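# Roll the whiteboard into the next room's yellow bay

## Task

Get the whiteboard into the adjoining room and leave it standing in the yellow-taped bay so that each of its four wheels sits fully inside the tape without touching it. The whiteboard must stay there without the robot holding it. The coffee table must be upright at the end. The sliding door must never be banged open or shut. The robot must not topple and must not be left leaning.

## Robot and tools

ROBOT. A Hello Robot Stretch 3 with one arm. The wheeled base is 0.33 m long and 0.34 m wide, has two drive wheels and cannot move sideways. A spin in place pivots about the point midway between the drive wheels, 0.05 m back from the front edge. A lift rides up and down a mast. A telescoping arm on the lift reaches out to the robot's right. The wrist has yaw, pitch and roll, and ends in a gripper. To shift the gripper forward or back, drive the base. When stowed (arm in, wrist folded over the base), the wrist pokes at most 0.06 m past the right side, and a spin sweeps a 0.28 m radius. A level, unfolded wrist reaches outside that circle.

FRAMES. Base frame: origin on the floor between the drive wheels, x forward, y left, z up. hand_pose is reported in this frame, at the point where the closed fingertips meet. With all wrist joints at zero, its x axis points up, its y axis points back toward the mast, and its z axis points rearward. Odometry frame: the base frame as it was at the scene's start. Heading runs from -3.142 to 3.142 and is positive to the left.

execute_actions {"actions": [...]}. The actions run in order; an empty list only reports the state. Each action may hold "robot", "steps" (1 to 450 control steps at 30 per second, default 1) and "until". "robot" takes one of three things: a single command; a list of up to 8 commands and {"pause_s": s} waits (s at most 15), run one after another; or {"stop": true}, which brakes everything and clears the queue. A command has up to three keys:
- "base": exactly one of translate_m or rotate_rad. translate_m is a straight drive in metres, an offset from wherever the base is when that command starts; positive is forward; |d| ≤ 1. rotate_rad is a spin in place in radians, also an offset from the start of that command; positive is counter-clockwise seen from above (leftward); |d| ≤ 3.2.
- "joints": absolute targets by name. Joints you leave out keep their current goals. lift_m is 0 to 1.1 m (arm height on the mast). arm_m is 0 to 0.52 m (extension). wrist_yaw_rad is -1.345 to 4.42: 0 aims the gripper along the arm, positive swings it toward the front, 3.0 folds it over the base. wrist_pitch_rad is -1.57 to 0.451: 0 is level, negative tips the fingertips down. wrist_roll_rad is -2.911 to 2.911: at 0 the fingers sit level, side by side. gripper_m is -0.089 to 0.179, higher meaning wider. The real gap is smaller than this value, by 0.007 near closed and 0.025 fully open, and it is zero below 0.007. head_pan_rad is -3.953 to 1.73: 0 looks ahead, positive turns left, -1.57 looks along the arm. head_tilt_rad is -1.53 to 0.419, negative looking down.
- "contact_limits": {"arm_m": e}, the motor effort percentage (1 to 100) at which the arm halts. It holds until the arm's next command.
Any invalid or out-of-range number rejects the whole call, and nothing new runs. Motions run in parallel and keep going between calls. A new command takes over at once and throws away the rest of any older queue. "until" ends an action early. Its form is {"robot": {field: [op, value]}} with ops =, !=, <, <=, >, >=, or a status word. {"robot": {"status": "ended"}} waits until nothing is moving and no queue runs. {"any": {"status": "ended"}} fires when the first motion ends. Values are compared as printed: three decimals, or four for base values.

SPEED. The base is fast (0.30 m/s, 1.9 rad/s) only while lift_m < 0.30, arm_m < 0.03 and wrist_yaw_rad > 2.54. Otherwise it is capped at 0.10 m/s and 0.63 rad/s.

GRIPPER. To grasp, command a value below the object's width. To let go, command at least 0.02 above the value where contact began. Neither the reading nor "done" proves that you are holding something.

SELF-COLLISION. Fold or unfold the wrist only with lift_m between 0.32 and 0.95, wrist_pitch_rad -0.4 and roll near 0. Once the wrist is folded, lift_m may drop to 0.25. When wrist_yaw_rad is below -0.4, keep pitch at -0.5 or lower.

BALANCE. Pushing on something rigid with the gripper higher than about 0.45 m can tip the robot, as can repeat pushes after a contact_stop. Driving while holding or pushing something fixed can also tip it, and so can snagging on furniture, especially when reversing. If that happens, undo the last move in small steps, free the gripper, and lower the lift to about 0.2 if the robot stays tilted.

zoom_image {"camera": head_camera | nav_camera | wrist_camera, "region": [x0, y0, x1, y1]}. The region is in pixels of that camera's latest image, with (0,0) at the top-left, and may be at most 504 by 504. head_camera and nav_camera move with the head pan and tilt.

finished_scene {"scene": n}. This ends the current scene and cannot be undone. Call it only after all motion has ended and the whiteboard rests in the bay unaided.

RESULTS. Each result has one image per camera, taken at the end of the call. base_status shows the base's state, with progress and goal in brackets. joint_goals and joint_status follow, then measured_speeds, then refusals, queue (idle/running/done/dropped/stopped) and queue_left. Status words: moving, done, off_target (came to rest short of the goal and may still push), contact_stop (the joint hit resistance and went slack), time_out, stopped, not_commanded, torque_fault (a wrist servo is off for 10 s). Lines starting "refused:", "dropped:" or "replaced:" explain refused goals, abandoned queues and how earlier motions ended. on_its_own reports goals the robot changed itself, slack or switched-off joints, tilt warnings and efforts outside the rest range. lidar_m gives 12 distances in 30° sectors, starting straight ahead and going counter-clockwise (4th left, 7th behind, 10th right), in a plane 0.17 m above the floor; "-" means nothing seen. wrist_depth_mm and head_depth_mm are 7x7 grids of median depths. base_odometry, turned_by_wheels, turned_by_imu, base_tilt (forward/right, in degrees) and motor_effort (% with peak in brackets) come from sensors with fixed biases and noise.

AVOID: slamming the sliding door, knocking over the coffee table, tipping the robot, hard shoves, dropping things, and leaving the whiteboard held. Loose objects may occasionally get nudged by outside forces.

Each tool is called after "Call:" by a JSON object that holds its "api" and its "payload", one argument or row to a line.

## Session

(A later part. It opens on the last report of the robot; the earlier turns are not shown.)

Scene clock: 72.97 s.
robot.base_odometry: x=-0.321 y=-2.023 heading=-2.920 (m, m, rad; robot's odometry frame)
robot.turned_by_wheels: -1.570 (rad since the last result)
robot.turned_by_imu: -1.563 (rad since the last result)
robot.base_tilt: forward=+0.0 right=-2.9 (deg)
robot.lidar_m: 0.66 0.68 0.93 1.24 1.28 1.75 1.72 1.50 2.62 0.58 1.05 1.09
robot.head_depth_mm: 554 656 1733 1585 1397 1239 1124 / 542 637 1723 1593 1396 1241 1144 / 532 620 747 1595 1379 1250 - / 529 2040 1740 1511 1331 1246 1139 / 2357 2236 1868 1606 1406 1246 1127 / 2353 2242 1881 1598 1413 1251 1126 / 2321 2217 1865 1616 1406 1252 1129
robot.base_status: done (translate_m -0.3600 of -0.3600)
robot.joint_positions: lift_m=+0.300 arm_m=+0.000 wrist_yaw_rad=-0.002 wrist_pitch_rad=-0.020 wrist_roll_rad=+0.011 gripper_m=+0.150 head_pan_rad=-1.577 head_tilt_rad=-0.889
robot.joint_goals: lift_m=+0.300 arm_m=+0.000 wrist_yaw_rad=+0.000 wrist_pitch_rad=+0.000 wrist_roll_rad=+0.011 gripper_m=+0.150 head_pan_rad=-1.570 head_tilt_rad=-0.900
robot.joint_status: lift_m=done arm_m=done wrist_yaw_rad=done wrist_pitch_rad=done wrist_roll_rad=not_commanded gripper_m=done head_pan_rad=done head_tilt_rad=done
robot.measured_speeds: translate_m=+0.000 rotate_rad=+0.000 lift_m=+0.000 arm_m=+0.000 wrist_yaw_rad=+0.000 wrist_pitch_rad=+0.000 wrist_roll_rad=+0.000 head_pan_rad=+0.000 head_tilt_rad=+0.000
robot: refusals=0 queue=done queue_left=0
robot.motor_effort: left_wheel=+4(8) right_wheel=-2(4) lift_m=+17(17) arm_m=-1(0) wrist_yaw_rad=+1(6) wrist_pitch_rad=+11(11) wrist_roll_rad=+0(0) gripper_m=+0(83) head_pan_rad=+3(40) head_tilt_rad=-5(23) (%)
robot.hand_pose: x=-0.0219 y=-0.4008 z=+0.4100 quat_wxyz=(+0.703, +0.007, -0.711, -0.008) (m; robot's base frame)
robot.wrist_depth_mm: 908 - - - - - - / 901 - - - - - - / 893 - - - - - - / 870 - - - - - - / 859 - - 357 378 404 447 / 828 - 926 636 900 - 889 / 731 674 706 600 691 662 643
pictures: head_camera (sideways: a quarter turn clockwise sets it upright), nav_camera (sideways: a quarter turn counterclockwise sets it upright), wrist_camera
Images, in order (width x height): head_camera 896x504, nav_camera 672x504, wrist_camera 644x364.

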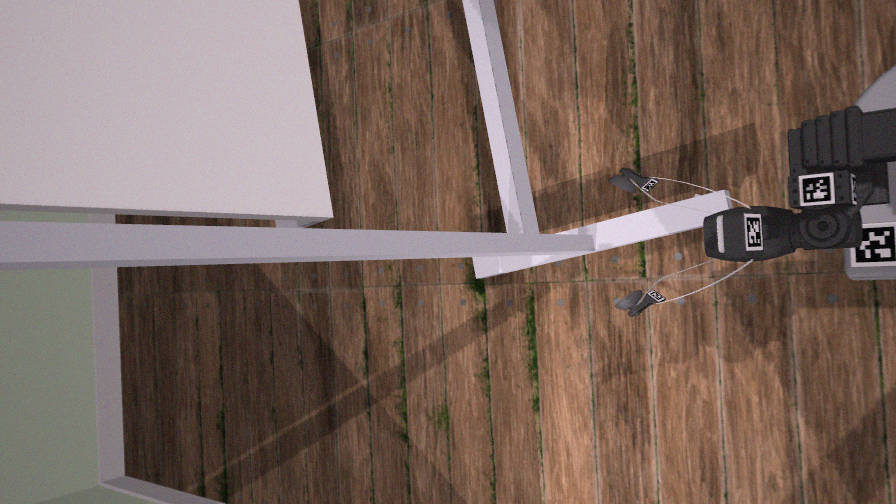

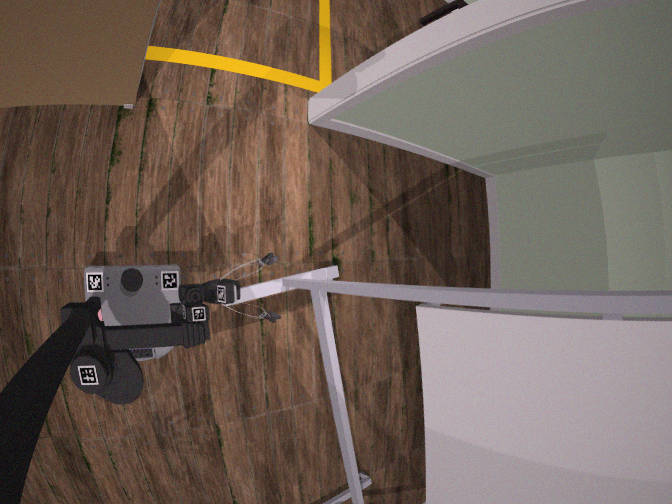

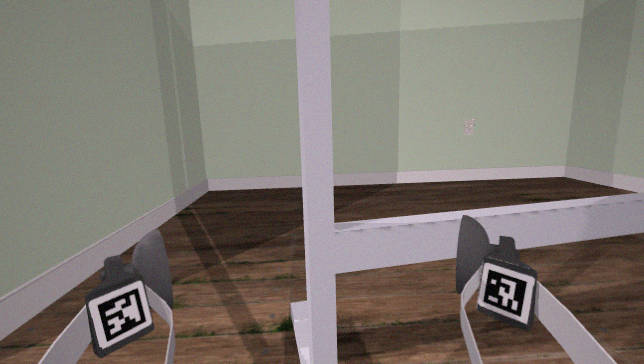

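Call:
{"api": "execute_actions", "payload": {
  "actions": [
    {"robot":[{"base":{"translate_m":-0.75},"joints":{"wrist_roll_rad":1.57,"lift_m":0.275,"gripper_m":0.12,"arm_m":0.1}},{"joints":{"arm_m":0.25}}],"steps":450,"until":{"robot":{"status":"ended"}}}
  ]
}}

Scene clock: 84.33 s.
robot.base_odometry: x=+0.411 y=-1.858 heading=-2.920 (m, m, rad; robot's odometry frame)
robot.turned_by_wheels: +0.000 (rad since the last result)
robot.turned_by_imu: -0.002 (rad since the last result)
robot.base_tilt: forward=+0.1 right=-2.9 (deg)
robot.lidar_m: 1.41 1.46 1.28 1.24 1.28 0.99 1.14 1.31 0.95 2.53 2.09 0.92
robot.head_depth_mm: 683 806 1858 1499 1402 1242 1119 / 666 784 1851 1529 1402 1243 1136 / 652 766 1862 1527 1446 1231 1149 / 636 744 1817 1598 1421 1251 1139 / 624 725 1828 1608 1402 1248 1127 / 610 708 1790 1600 1406 1253 1128 / 597 690 1785 1606 1404 1250 1123
robot.base_status: done (translate_m -0.7500 of -0.7500)
robot.joint_positions: lift_m=+0.276 arm_m=+0.250 wrist_yaw_rad=-0.001 wrist_pitch_rad=-0.019 wrist_roll_rad=+1.568 gripper_m=+0.120 head_pan_rad=-1.577 head_tilt_rad=-0.889
robot.joint_goals: lift_m=+0.275 arm_m=+0.250 wrist_yaw_rad=+0.000 wrist_pitch_rad=+0.000 wrist_roll_rad=+1.570 gripper_m=+0.120 head_pan_rad=-1.570 head_tilt_rad=-0.900
robot.joint_status: lift_m=done arm_m=done wrist_yaw_rad=done wrist_pitch_rad=done wrist_roll_rad=done gripper_m=done head_pan_rad=done head_tilt_rad=done
robot.measured_speeds: translate_m=+0.000 rotate_rad=+0.000 lift_m=+0.000 arm_m=+0.000 wrist_yaw_rad=+0.000 wrist_pitch_rad=+0.000 wrist_roll_rad=+0.000 head_pan_rad=+0.000 head_tilt_rad=+0.000
robot: refusals=0 queue=done queue_left=0
robot.motor_effort: left_wheel=+4(5) right_wheel=-2(5) lift_m=+16(18) arm_m=+3(3) wrist_yaw_rad=+1(1) wrist_pitch_rad=+11(11) wrist_roll_rad=+1(1) gripper_m=+0(81) head_pan_rad=+3(3) head_tilt_rad=-4(6) (%)
robot.hand_pose: x=-0.0217 y=-0.6504 z=+0.3849 quat_wxyz=(+0.002, -0.001, -1.000, -0.010) (m; robot's base frame)
robot.wrist_depth_mm: - - - - 220 558 390 / - - - - 219 565 388 / - - - - 220 572 397 / - - - - 219 569 400 / - - - - 218 578 401 / - - - - 218 513 400 / - - - - 218 623 404
pictures: head_camera (sideways: a quarter turn clockwise sets it upright), nav_camera (sideways: a quarter turn counterclockwise sets it upright), wrist_camera
Images, in order (width x height): head_camera 896x504, nav_camera 672x504, wrist_camera 644x364.

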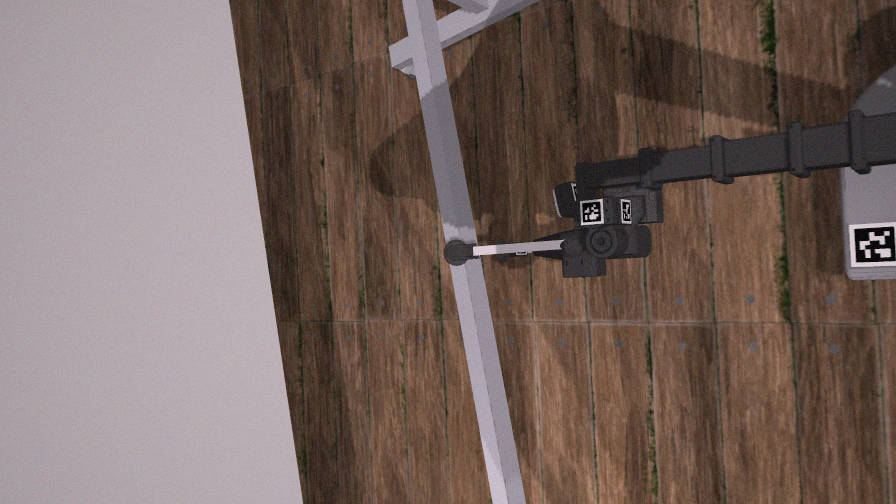

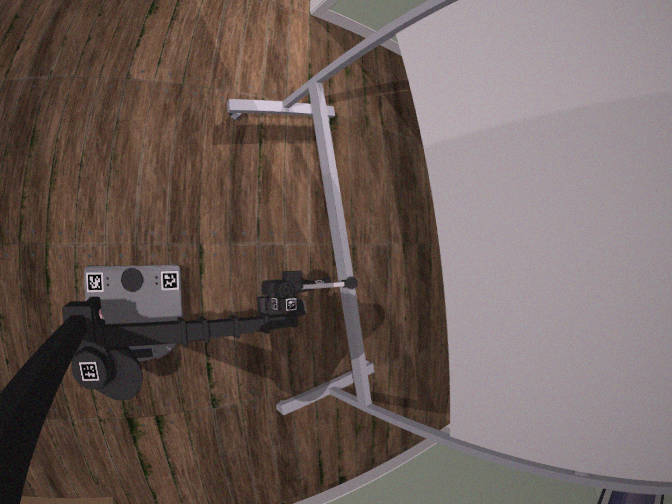

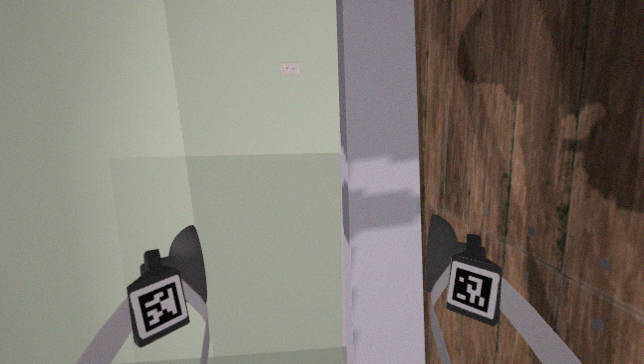

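Call:
{"api": "execute_actions", "payload": {
  "actions": [
    {"robot":[{"joints":{"lift_m":0.235}},{"joints":{"arm_m":0.32}},{"joints":{"gripper_m":0.0}},{"joints":{"arm_m":0.0}}],"steps":450,"until":{"robot":{"status":"ended"}}}
  ]
}}

Scene clock: 92.33 s.
robot.base_odometry: x=+0.411 y=-1.858 heading=-2.920 (m, m, rad; robot's odometry frame)
robot.turned_by_wheels: +0.000 (rad since the last result)
robot.turned_by_imu: -0.002 (rad since the last result)
robot.base_tilt: forward=+0.1 right=-2.9 (deg)
robot.lidar_m: 1.41 1.46 1.28 1.24 1.28 0.99 1.14 0.68 1.78 2.53 2.09 0.87
robot.head_depth_mm: 390 455 546 1505 1395 1246 1122 / 391 456 547 1509 1392 1240 1136 / 391 457 549 1502 1402 1252 - / 392 457 549 1504 1397 1254 1128 / 393 459 551 1508 1396 1250 1120 / 393 460 553 1510 1405 1254 1129 / 394 460 553 1509 1402 1253 1132
robot.base_status: done (translate_m -0.7500 of -0.7500)
robot.joint_positions: lift_m=+0.235 arm_m=+0.000 wrist_yaw_rad=-0.001 wrist_pitch_rad=-0.021 wrist_roll_rad=+1.573 gripper_m=+0.003 head_pan_rad=-1.577 head_tilt_rad=-0.889
robot.joint_goals: lift_m=+0.235 arm_m=+0.000 wrist_yaw_rad=+0.000 wrist_pitch_rad=+0.000 wrist_roll_rad=+1.570 gripper_m=+0.003 head_pan_rad=-1.570 head_tilt_rad=-0.900
robot.joint_status: lift_m=done arm_m=done wrist_yaw_rad=done wrist_pitch_rad=done wrist_roll_rad=done gripper_m=done head_pan_rad=done head_tilt_rad=done
robot.measured_speeds: translate_m=+0.000 rotate_rad=+0.000 lift_m=+0.000 arm_m=+0.000 wrist_yaw_rad=+0.000 wrist_pitch_rad=+0.000 wrist_roll_rad=+0.000 head_pan_rad=+0.000 head_tilt_rad=+0.000
robot: refusals=0 queue=done queue_left=0
robot.motor_effort: left_wheel=+4(4) right_wheel=-2(3) lift_m=+20(21) arm_m=-3(7) wrist_yaw_rad=+1(11) wrist_pitch_rad=+12(30) wrist_roll_rad=-1(1) gripper_m=-1(95) head_pan_rad=+4(4) head_tilt_rad=-5(5) (%)
robot.hand_pose: x=-0.0217 y=-0.4010 z=+0.3443 quat_wxyz=(-0.001, -0.001, -1.000, -0.011) (m; robot's base frame)
robot.wrist_depth_mm: - - - 179 877 498 351 / - - - 186 883 511 349 / - - - 194 900 508 355 / - - - 200 915 511 359 / - - - 208 915 519 361 / - - - - 845 525 360 / - - - 228 - 526 364
pictures: head_camera (sideways: a quarter turn clockwise sets it upright), nav_camera (sideways: a quarter turn counterclockwise sets it upright), wrist_camera
Images, in order (width x height): head_camera 896x504, nav_camera 672x504, wrist_camera 644x364.

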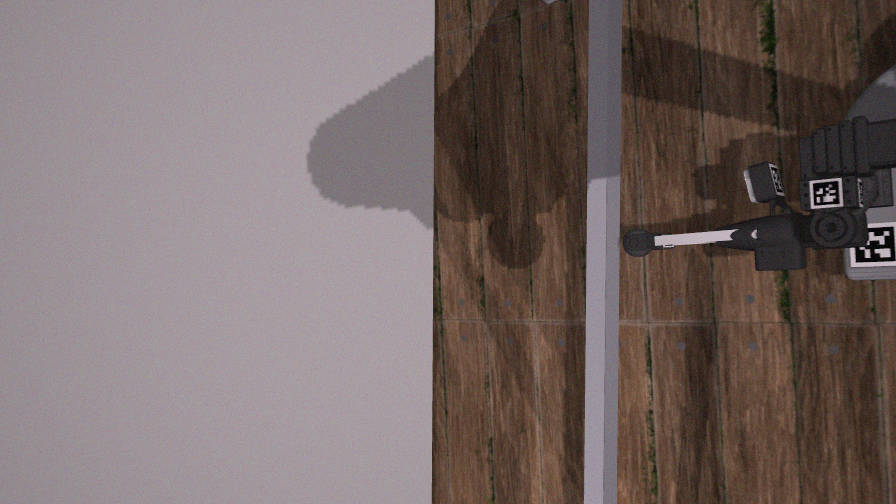

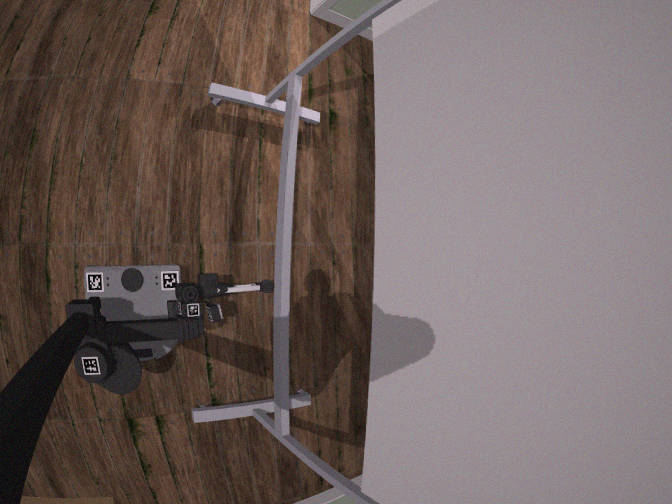

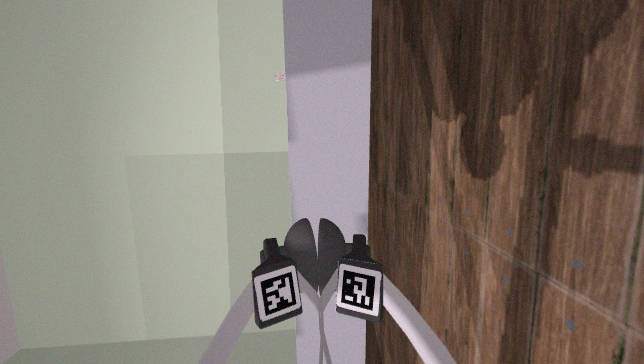

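Call:
{"api": "execute_actions", "payload": {
  "actions": [
    {"robot":[{"joints":{"gripper_m":0.12},"base":{"translate_m":0.05}},{"joints":{"arm_m":0.085}},{"joints":{"gripper_m":0.01}},{"joints":{"arm_m":0.0,"head_pan_rad":-0.5,"head_tilt_rad":-0.8}},{"base":{"translate_m":0.4}}],"steps":450,"until":{"robot":{"status":"ended"}}}
  ]
}}

Scene clock: 104.27 s.
robot.base_odometry: x=-0.028 y=-1.957 heading=-2.920 (m, m, rad; robot's odometry frame)
robot.turned_by_wheels: +0.000 (rad since the last result)
robot.turned_by_imu: -0.003 (rad since the last result)
robot.base_tilt: forward=+0.0 right=-2.8 (deg)
robot.lidar_m: 0.96 0.99 1.29 1.23 1.28 1.73 1.42 0.70 2.42 2.53 1.45 0.75
robot.head_depth_mm: 472 514 564 626 1458 1288 1104 / 541 598 667 1639 1439 1238 1139 / 632 711 830 1646 1380 1287 1138 / 3141 2575 2055 1721 1471 1291 1141 / 3019 2616 2078 1726 1479 1294 1144 / 2946 2614 2073 1718 1475 1287 1147 / 2775 2595 2060 1737 1481 1294 1147
robot.base_status: done (translate_m +0.4000 of +0.4000)
robot.joint_positions: lift_m=+0.235 arm_m=+0.000 wrist_yaw_rad=-0.203 wrist_pitch_rad=-0.061 wrist_roll_rad=+1.575 gripper_m=+0.011 head_pan_rad=-0.507 head_tilt_rad=-0.803
robot.joint_goals: lift_m=+0.235 arm_m=+0.000 wrist_yaw_rad=-0.167 wrist_pitch_rad=+0.000 wrist_roll_rad=+1.570 gripper_m=+0.010 head_pan_rad=-0.500 head_tilt_rad=-0.800
robot.joint_status: lift_m=done arm_m=done wrist_yaw_rad=done wrist_pitch_rad=done wrist_roll_rad=done gripper_m=done head_pan_rad=done head_tilt_rad=done
robot.measured_speeds: translate_m=+0.000 rotate_rad=+0.000 lift_m=+0.000 arm_m=+0.000 wrist_yaw_rad=+0.000 wrist_pitch_rad=+0.000 wrist_roll_rad=+0.000 head_pan_rad=+0.000 head_tilt_rad=+0.000
robot: refusals=0 queue=done queue_left=0
robot.on_its_own: wrist_yaw_rad is held at -0.167, not at your +0.000, by its stall guard, which is still easing; wrist_pitch_rad is at rest, and its effort (+34) is outside its rest range (-20 to +32)
robot.motor_effort: left_wheel=-3(10) right_wheel=+6(21) lift_m=+21(21) arm_m=-1(9) wrist_yaw_rad=+22(58) wrist_pitch_rad=+34(35) wrist_roll_rad=-1(2) gripper_m=-21(95) head_pan_rad=+4(44) head_tilt_rad=+1(15) (%)
robot.hand_pose: x=-0.0725 y=-0.3942 z=+0.3341 quat_wxyz=(-0.005, -0.101, -0.994, -0.030) (m; robot's base frame)
robot.wrist_depth_mm: - - - 122 718 466 333 / - - - 123 732 472 334 / - - - 124 734 477 339 / - - - 125 745 484 339 / - - - 127 642 486 340 / - - - 129 132 489 347 / - - - 130 704 461 349
pictures: head_camera (sideways: a quarter turn clockwise sets it upright), nav_camera (sideways: a quarter turn counterclockwise sets it upright), wrist_camera
Images, in order (width x height): head_camera 896x504, nav_camera 672x504, wrist_camera 644x364.

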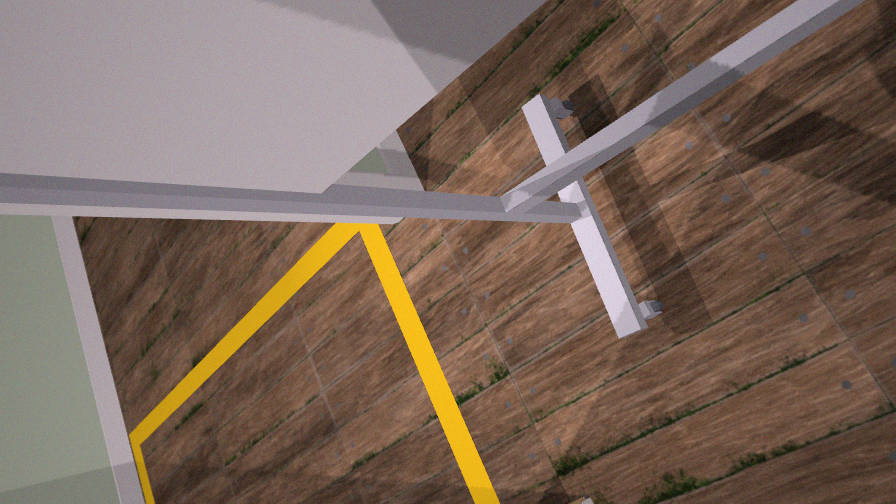

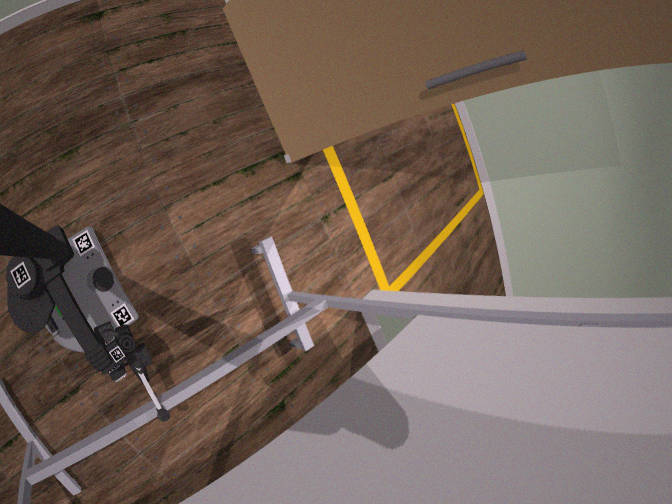

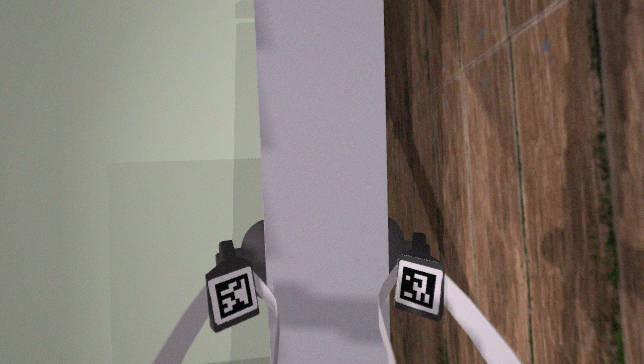

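Call:
{"api": "execute_actions", "payload": {
  "actions": [
    {"robot":[{"joints":{"gripper_m":0.15}},{"joints":{"wrist_yaw_rad":1.6}},{"joints":{"lift_m":0.4,"wrist_roll_rad":0,"wrist_pitch_rad":-0.4,"gripper_m":0.03}},{"joints":{"wrist_yaw_rad":3.0}},{"joints":{"lift_m":0.25,"head_pan_rad":0}},{"base":{"rotate_rad":1.57}},{"base":{"translate_m":0.3}},{"base":{"rotate_rad":1.57}}],"steps":450,"until":{"robot":{"status":"ended"}}},
    {"robot":[{"base":{"translate_m":1.0}},{"base":{"rotate_rad":1.57}},{"base":{"translate_m":0.65}},{"base":{"rotate_rad":1.57}}],"steps":450,"until":{"robot":{"status":"ended"}}}
  ]
}}

Scene clock: 135.00 s.
robot.base_odometry: x=+0.952 y=-3.013 heading=+1.462 (m, m, rad; robot's odometry frame)
robot.turned_by_wheels: +4.382 (rad since the last result)
robot.turned_by_imu: +2.132 (rad since the last result)
robot.base_tilt: forward=+0.3 right=-3.1 (deg)
robot.lidar_m: 0.16 0.23 0.76 1.55 2.52 3.36 1.35 1.03 0.47 0.20 0.15 0.15
robot.head_depth_mm: - - - - - - 311 / - - - - - - 345 / - - - - - 307 414 / - - - - - 335 524 / - - - - 302 397 712 / - - - - 325 430 1051 / - - - - 326 463 1129
robot.base_status: moving (rotate_rad +1.1637 of +1.5700)
robot.joint_positions: lift_m=+0.250 arm_m=+0.000 wrist_yaw_rad=+2.975 wrist_pitch_rad=-0.416 wrist_roll_rad=+0.004 gripper_m=+0.030 head_pan_rad=+0.000 head_tilt_rad=-0.796
robot.joint_goals: lift_m=+0.250 arm_m=+0.000 wrist_yaw_rad=+3.000 wrist_pitch_rad=-0.400 wrist_roll_rad=+0.000 gripper_m=+0.030 head_pan_rad=+0.000 head_tilt_rad=-0.800
robot.joint_status: lift_m=done arm_m=done wrist_yaw_rad=done wrist_pitch_rad=done wrist_roll_rad=done gripper_m=done head_pan_rad=done head_tilt_rad=done
robot.measured_speeds: translate_m=+0.000 rotate_rad=+1.274 lift_m=+0.000 arm_m=+0.000 wrist_yaw_rad=-0.110 wrist_pitch_rad=+0.000 wrist_roll_rad=+0.000 head_pan_rad=+0.000 head_tilt_rad=+0.000
robot: refusals=0 queue=running queue_left=0
robot.motor_effort: left_wheel=-4(100) right_wheel=+25(68) lift_m=+27(37) arm_m=+1(11) wrist_yaw_rad=+16(21) wrist_pitch_rad=+9(33) wrist_roll_rad=-1(1) gripper_m=+0(81) head_pan_rad=+0(39) head_tilt_rad=-1(4) (%)
robot.hand_pose: x=+0.0159 y=+0.0767 z=+0.2631 quat_wxyz=(+0.203, +0.702, +0.088, +0.676) (m; robot's base frame)
robot.wrist_depth_mm: - - - - - 898 311 / - - - - - 714 288 / 921 - 924 928 907 608 272 / 671 - 671 681 674 526 255 / 543 536 571 561 552 428 239 / 453 470 - - 471 382 227 / - - - - 394 337 214
pictures: head_camera (sideways: a quarter turn clockwise sets it upright), nav_camera (sideways: a quarter turn counterclockwise sets it upright), wrist_camera
Images, in order (width x height): head_camera 896x504, nav_camera 672x504, wrist_camera 644x364.

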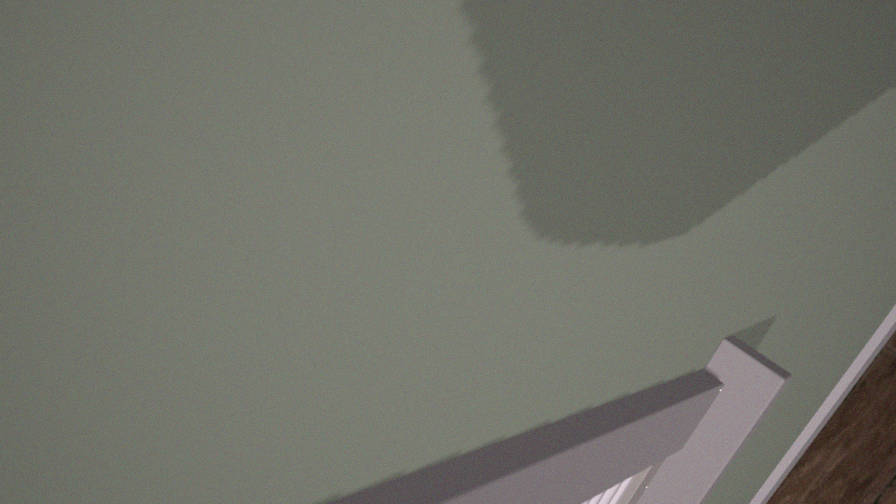

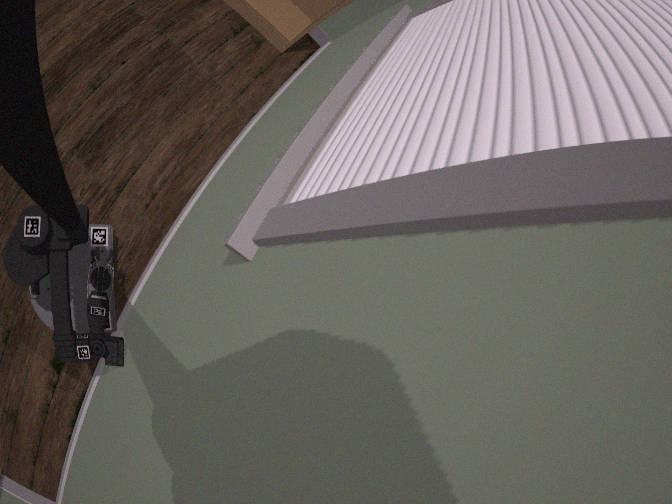

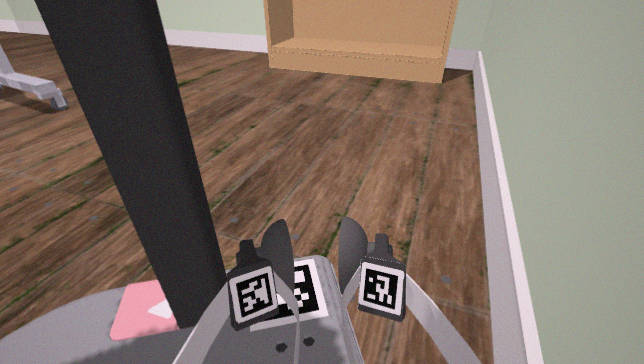

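The first queue timed out and got replaced. Back off.

Call:
{"api": "execute_actions", "payload": {
  "actions": [
    {"robot":[{"base":{"translate_m":-0.4}},{"base":{"rotate_rad":1.6},"joints":{"head_tilt_rad":-0.5}}],"steps":450,"until":{"robot":{"status":"ended"}}}
  ]
}}

Scene clock: 140.60 s.
robot.base_odometry: x=+1.068 y=-3.395 heading=-2.815 (m, m, rad; robot's odometry frame)
robot.turned_by_wheels: +2.006 (rad since the last result)
robot.turned_by_imu: +1.827 (rad since the last result)
robot.base_tilt: forward=+0.0 right=-3.0 (deg)
robot.lidar_m: 1.42 3.33 1.29 0.77 0.70 0.70 0.49 0.44 0.44 0.54 1.03 1.72
robot.head_depth_mm: 1903 2063 2225 2335 1898 1533 1286 / 2087 2265 2418 2471 1883 1537 1288 / 2265 2471 2731 2496 1882 1534 1293 / 2490 2689 2963 2379 1802 1547 1291 / 1161 1263 1386 2500 1850 1547 1296 / 1096 1186 1287 2515 1853 1550 1297 / 1035 1111 1200 2532 1805 1547 1303
robot.base_status: done (rotate_rad +1.5998 of +1.6000)
robot.joint_positions: lift_m=+0.250 arm_m=+0.000 wrist_yaw_rad=+2.998 wrist_pitch_rad=-0.416 wrist_roll_rad=+0.004 gripper_m=+0.030 head_pan_rad=+0.000 head_tilt_rad=-0.507
robot.joint_goals: lift_m=+0.250 arm_m=+0.000 wrist_yaw_rad=+3.000 wrist_pitch_rad=-0.400 wrist_roll_rad=+0.000 gripper_m=+0.030 head_pan_rad=+0.000 head_tilt_rad=-0.500
robot.joint_status: lift_m=done arm_m=done wrist_yaw_rad=done wrist_pitch_rad=done wrist_roll_rad=done gripper_m=done head_pan_rad=done head_tilt_rad=done
robot.measured_speeds: translate_m=+0.000 rotate_rad=+0.000 lift_m=+0.000 arm_m=+0.000 wrist_yaw_rad=+0.000 wrist_pitch_rad=+0.000 wrist_roll_rad=+0.000 head_pan_rad=+0.000 head_tilt_rad=+0.000
robot: refusals=0 queue=done queue_left=0
robot.motor_effort: left_wheel=-4(14) right_wheel=+2(24) lift_m=+27(27) arm_m=+2(1) wrist_yaw_rad=+1(17) wrist_pitch_rad=+9(9) wrist_roll_rad=-1(1) gripper_m=+0(0) head_pan_rad=+0(0) head_tilt_rad=+4(26) (%)
robot.hand_pose: x=+0.0109 y=+0.0775 z=+0.2631 quat_wxyz=(+0.196, +0.701, +0.096, +0.679) (m; robot's base frame)
robot.wrist_depth_mm: 506 - 778 - - - - / 547 - 837 - - - - / 574 - 861 904 909 906 907 / 599 649 681 682 680 675 672 / 554 548 572 562 553 545 547 / 454 473 - - 470 458 459 / - - - - 392 391 387
pictures: head_camera (sideways: a quarter turn clockwise sets it upright), nav_camera (sideways: a quarter turn counterclockwise sets it upright), wrist_camera
Images, in order (width x height): head_camera 896x504, nav_camera 672x504, wrist_camera 644x364.

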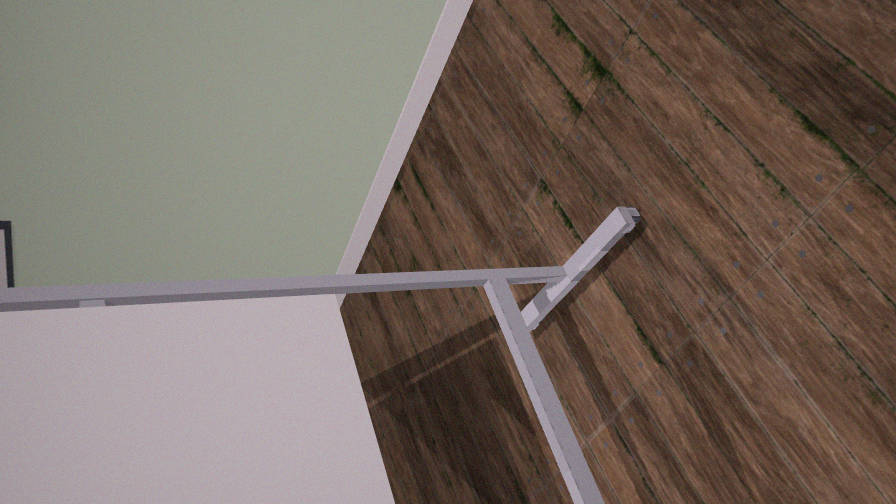

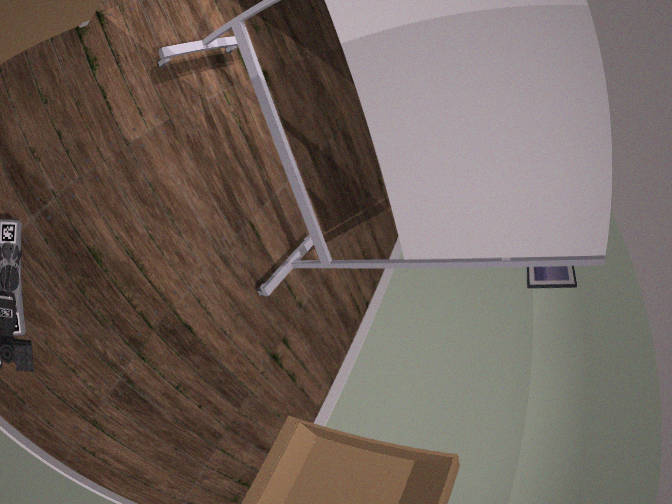

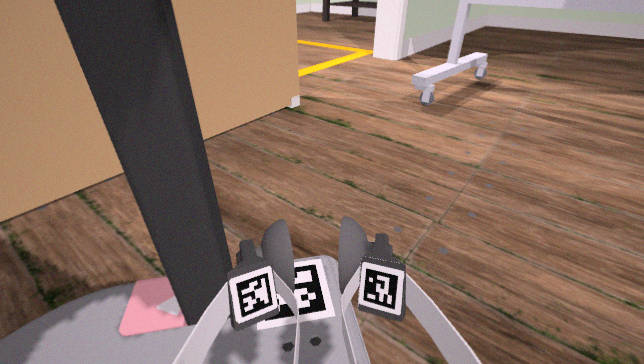

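Call:
{"api": "execute_actions", "payload": {
  "actions": [
    {"robot":[{"base":{"rotate_rad":-0.45}},{"base":{"translate_m":1.0}},{"base":{"translate_m":0.29}},{"base":{"rotate_rad":1.05}},{"base":{"translate_m":0.69}},{"base":{"rotate_rad":1.715},"joints":{"head_tilt_rad":-0.9}}],"steps":450,"until":{"robot":{"status":"ended"}}},
    {"steps":450,"until":{"robot":{"status":"ended"}}}
  ]
}}

Scene clock: 158.73 s.
robot.base_odometry: x=-0.627 y=-3.788 heading=-0.500 (m, m, rad; robot's odometry frame)
robot.turned_by_wheels: +2.315 (rad since the last result)
robot.turned_by_imu: +2.295 (rad since the last result)
robot.base_tilt: forward=+0.0 right=-2.9 (deg)
robot.lidar_m: 0.33 0.34 1.69 1.55 0.91 0.74 0.72 0.76 1.07 2.12 2.23 2.06
robot.head_depth_mm: 1871 2096 1856 1578 1397 1247 1119 / 1945 2099 1841 1597 1395 1250 1124 / 2647 2206 1857 1604 1402 1245 1121 / 976 893 788 1513 1399 1249 1120 / 529 568 617 619 981 1133 1123 / 362 381 395 476 1382 1211 1123 / 293 309 1781 1594 1408 1252 1127
robot.base_status: done (rotate_rad +1.7148 of +1.7150)
robot.joint_positions: lift_m=+0.250 arm_m=+0.000 wrist_yaw_rad=+2.998 wrist_pitch_rad=-0.416 wrist_roll_rad=+0.004 gripper_m=+0.030 head_pan_rad=+0.000 head_tilt_rad=-0.889
robot.joint_goals: lift_m=+0.250 arm_m=+0.000 wrist_yaw_rad=+3.000 wrist_pitch_rad=-0.400 wrist_roll_rad=+0.000 gripper_m=+0.030 head_pan_rad=+0.000 head_tilt_rad=-0.900
robot.joint_status: lift_m=done arm_m=done wrist_yaw_rad=done wrist_pitch_rad=done wrist_roll_rad=done gripper_m=done head_pan_rad=done head_tilt_rad=done
robot.measured_speeds: translate_m=+0.000 rotate_rad=+0.000 lift_m=+0.000 arm_m=+0.000 wrist_yaw_rad=+0.000 wrist_pitch_rad=+0.000 wrist_roll_rad=+0.000 head_pan_rad=+0.000 head_tilt_rad=+0.000
robot: refusals=0 queue=done queue_left=0
robot.motor_effort: left_wheel=-4(12) right_wheel=+2(8) lift_m=+27(27) arm_m=+1(1) wrist_yaw_rad=+1(1) wrist_pitch_rad=+9(9) wrist_roll_rad=-1(1) gripper_m=+0(0) head_pan_rad=+0(0) head_tilt_rad=-5(29) (%)
robot.hand_pose: x=+0.0108 y=+0.0775 z=+0.2631 quat_wxyz=(+0.196, +0.701, +0.096, +0.679) (m; robot's base frame)
robot.wrist_depth_mm: 608 - - - - - - / 633 - - - - - - / 702 - 905 933 919 906 925 / 693 689 690 683 678 684 693 / 539 549 574 563 545 522 524 / 460 472 - - 472 453 360 / - - - - 389 391 382
pictures: head_camera (sideways: a quarter turn clockwise sets it upright), nav_camera (sideways: a quarter turn counterclockwise sets it upright), wrist_camera
Images, in order (width x height): head_camera 896x504, nav_camera 672x504, wrist_camera 644x364.

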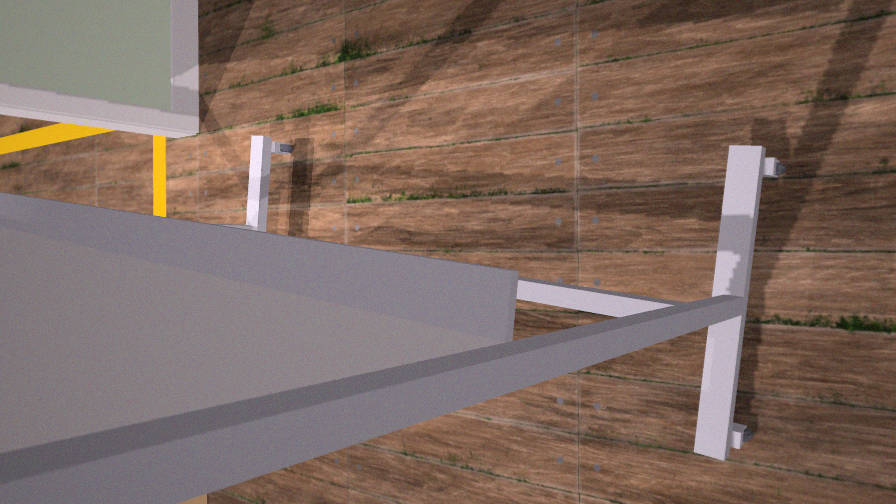

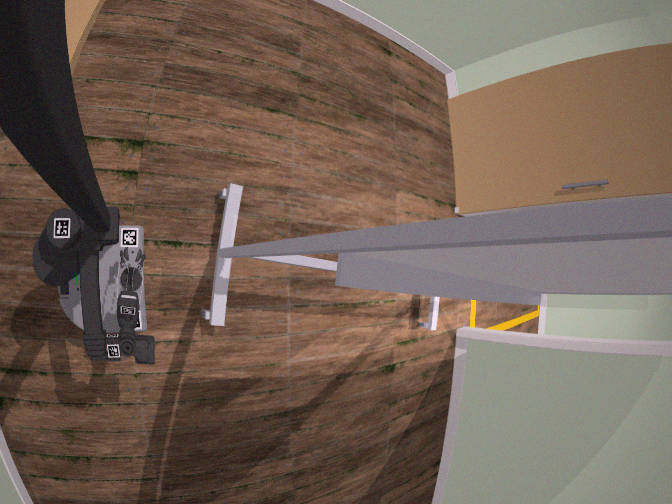

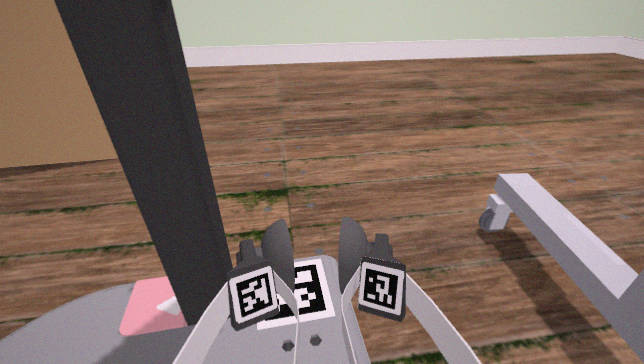

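Call:
{"api": "execute_actions", "payload": {
  "actions": [
    {"robot":[{"joints":{"lift_m":0.32}},{"base":{"translate_m":0.42}}],"steps":450,"until":{"robot":{"status":"ended"}}}
  ]
}}

Scene clock: 165.57 s.
robot.base_odometry: x=-0.259 y=-3.990 heading=-0.501 (m, m, rad; robot's odometry frame)
robot.turned_by_wheels: +0.000 (rad since the last result)
robot.turned_by_imu: -0.007 (rad since the last result)
robot.base_tilt: forward=+0.0 right=-3.1 (deg)
robot.lidar_m: 1.34 2.15 1.67 1.63 1.49 1.07 1.14 1.20 1.68 2.14 2.17 1.63
robot.head_depth_mm: 1474 1724 1844 1591 1394 1237 1118 / 2655 1867 1857 1584 1397 1243 1123 / 2741 2152 1765 1562 1375 1230 1104 / 660 742 713 617 554 501 471 / - - - 316 334 354 345 / - - - - - - - / - - - - - - -
robot.base_status: done (translate_m +0.4199 of +0.4200)
robot.joint_positions: lift_m=+0.320 arm_m=+0.000 wrist_yaw_rad=+2.999 wrist_pitch_rad=-0.416 wrist_roll_rad=+0.004 gripper_m=+0.030 head_pan_rad=+0.000 head_tilt_rad=-0.892
robot.joint_goals: lift_m=+0.320 arm_m=+0.000 wrist_yaw_rad=+3.000 wrist_pitch_rad=-0.400 wrist_roll_rad=+0.000 gripper_m=+0.030 head_pan_rad=+0.000 head_tilt_rad=-0.900
robot.joint_status: lift_m=done arm_m=done wrist_yaw_rad=done wrist_pitch_rad=done wrist_roll_rad=done gripper_m=done head_pan_rad=done head_tilt_rad=done
robot.measured_speeds: translate_m=+0.000 rotate_rad=+0.000 lift_m=+0.000 arm_m=+0.000 wrist_yaw_rad=+0.000 wrist_pitch_rad=+0.000 wrist_roll_rad=+0.000 head_pan_rad=+0.000 head_tilt_rad=+0.000
robot: refusals=0 queue=done queue_left=0
robot.motor_effort: left_wheel=-2(9) right_wheel=+12(47) lift_m=+32(36) arm_m=+1(1) wrist_yaw_rad=+0(1) wrist_pitch_rad=+9(9) wrist_roll_rad=-1(1) gripper_m=+0(0) head_pan_rad=+0(0) head_tilt_rad=-3(5) (%)
robot.hand_pose: x=+0.0106 y=+0.0775 z=+0.3328 quat_wxyz=(+0.195, +0.701, +0.096, +0.679) (m; robot's base frame)
robot.wrist_depth_mm: - - - - - - 71 / - - - - - 99 76 / - - - - - 101 83 / 810 807 797 797 789 102 94 / 637 639 676 666 647 109 133 / 537 531 - 541 154 121 127 / 458 477 - - 350 139 151
pictures: head_camera (sideways: a quarter turn clockwise sets it upright), nav_camera (sideways: a quarter turn counterclockwise sets it upright), wrist_camera
Images, in order (width x height): head_camera 896x504, nav_camera 672x504, wrist_camera 644x364.

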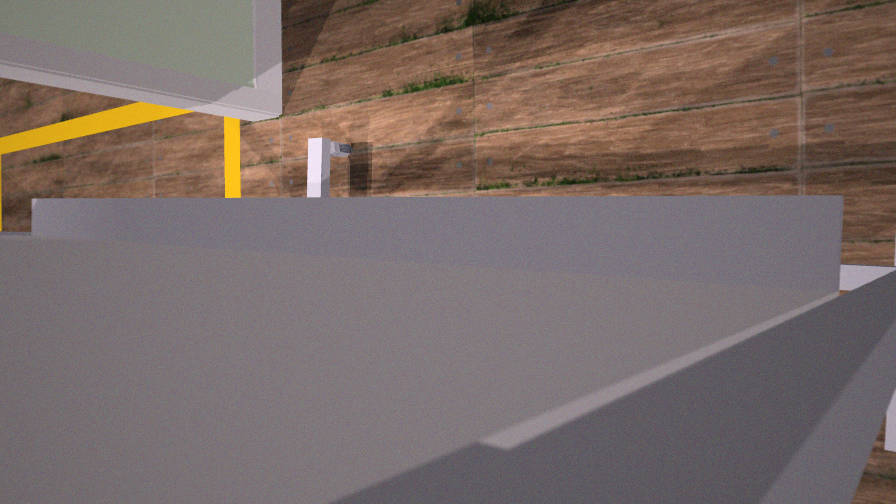

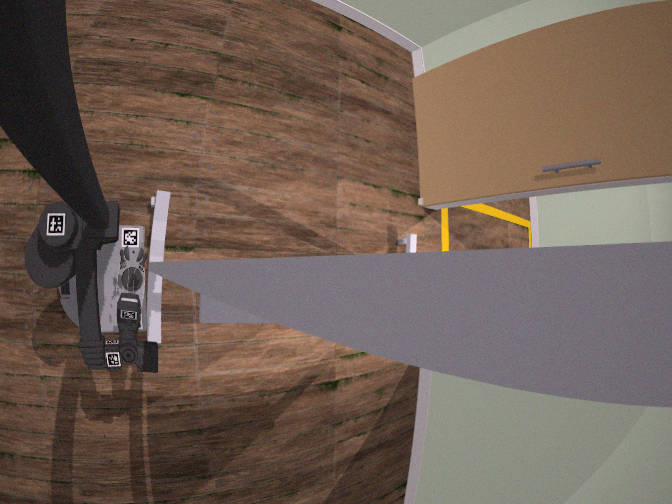

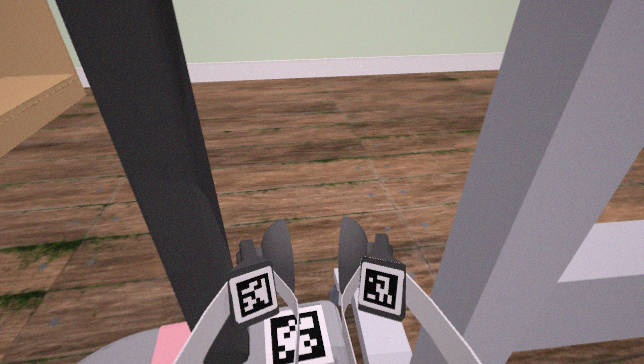

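Aligning well. Continue.

Call:
{"api": "execute_actions", "payload": {
  "actions": [
    {"robot":{"base":{"translate_m":0.5}},"steps":450,"until":{"robot":{"status":"ended"}}}
  ]
}}

Scene clock: 171.73 s.
robot.base_odometry: x=+0.180 y=-4.230 heading=-0.501 (m, m, rad; robot's odometry frame)
robot.turned_by_wheels: +0.000 (rad since the last result)
robot.turned_by_imu: -0.001 (rad since the last result)
robot.base_tilt: forward=-0.1 right=-2.9 (deg)
robot.lidar_m: 1.33 3.30 1.65 1.61 1.69 1.48 1.64 1.71 2.22 2.16 1.49 1.16
robot.head_depth_mm: 2740 1267 1430 1577 1393 1242 1125 / 2754 2221 1840 1588 1389 1241 1116 / 2755 2214 1816 1599 1399 1249 1104 / 2565 942 764 654 563 503 466 / 438 459 426 397 417 390 372 / - - - - - - - / - - - - - - -
robot.base_status: done (translate_m +0.4999 of +0.5000)
robot.joint_positions: lift_m=+0.320 arm_m=+0.000 wrist_yaw_rad=+2.999 wrist_pitch_rad=-0.416 wrist_roll_rad=+0.004 gripper_m=+0.030 head_pan_rad=+0.000 head_tilt_rad=-0.892
robot.joint_goals: lift_m=+0.320 arm_m=+0.000 wrist_yaw_rad=+3.000 wrist_pitch_rad=-0.400 wrist_roll_rad=+0.000 gripper_m=+0.030 head_pan_rad=+0.000 head_tilt_rad=-0.900
robot.joint_status: lift_m=done arm_m=done wrist_yaw_rad=done wrist_pitch_rad=done wrist_roll_rad=done gripper_m=done head_pan_rad=done head_tilt_rad=done
robot.measured_speeds: translate_m=+0.000 rotate_rad=+0.000 lift_m=+0.000 arm_m=+0.000 wrist_yaw_rad=+0.000 wrist_pitch_rad=+0.000 wrist_roll_rad=+0.000 head_pan_rad=+0.000 head_tilt_rad=+0.000
robot: refusals=0 queue=done queue_left=0
robot.motor_effort: left_wheel=-2(4) right_wheel=+12(20) lift_m=+32(32) arm_m=+2(2) wrist_yaw_rad=+0(1) wrist_pitch_rad=+9(9) wrist_roll_rad=-1(1) gripper_m=+0(0) head_pan_rad=-1(0) head_tilt_rad=-4(3) (%)
robot.hand_pose: x=+0.0106 y=+0.0775 z=+0.3328 quat_wxyz=(+0.195, +0.701, +0.096, +0.679) (m; robot's base frame)
robot.wrist_depth_mm: - - - - - 77 68 / - - - - - 79 76 / - - - - - 84 88 / 803 810 820 805 767 92 773 / 641 645 683 663 144 103 143 / 533 534 - 487 123 123 134 / 460 473 - - 172 145 437
pictures: head_camera (sideways: a quarter turn clockwise sets it upright), nav_camera (sideways: a quarter turn counterclockwise sets it upright), wrist_camera
Images, in order (width x height): head_camera 896x504, nav_camera 672x504, wrist_camera 644x364.

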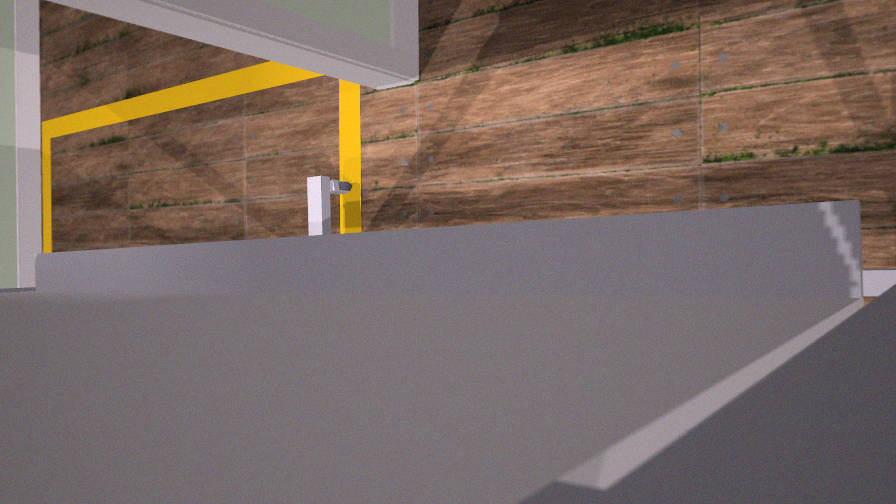

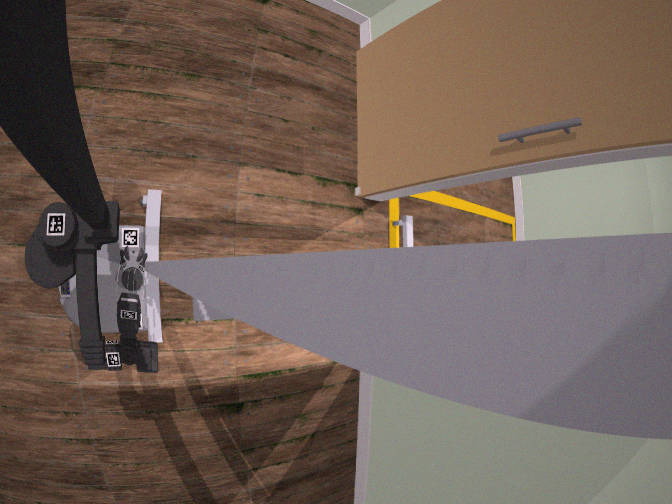

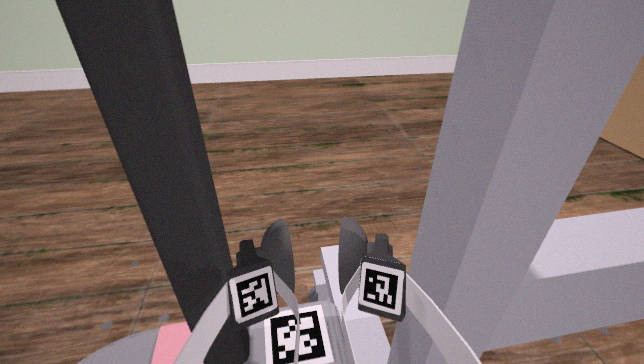

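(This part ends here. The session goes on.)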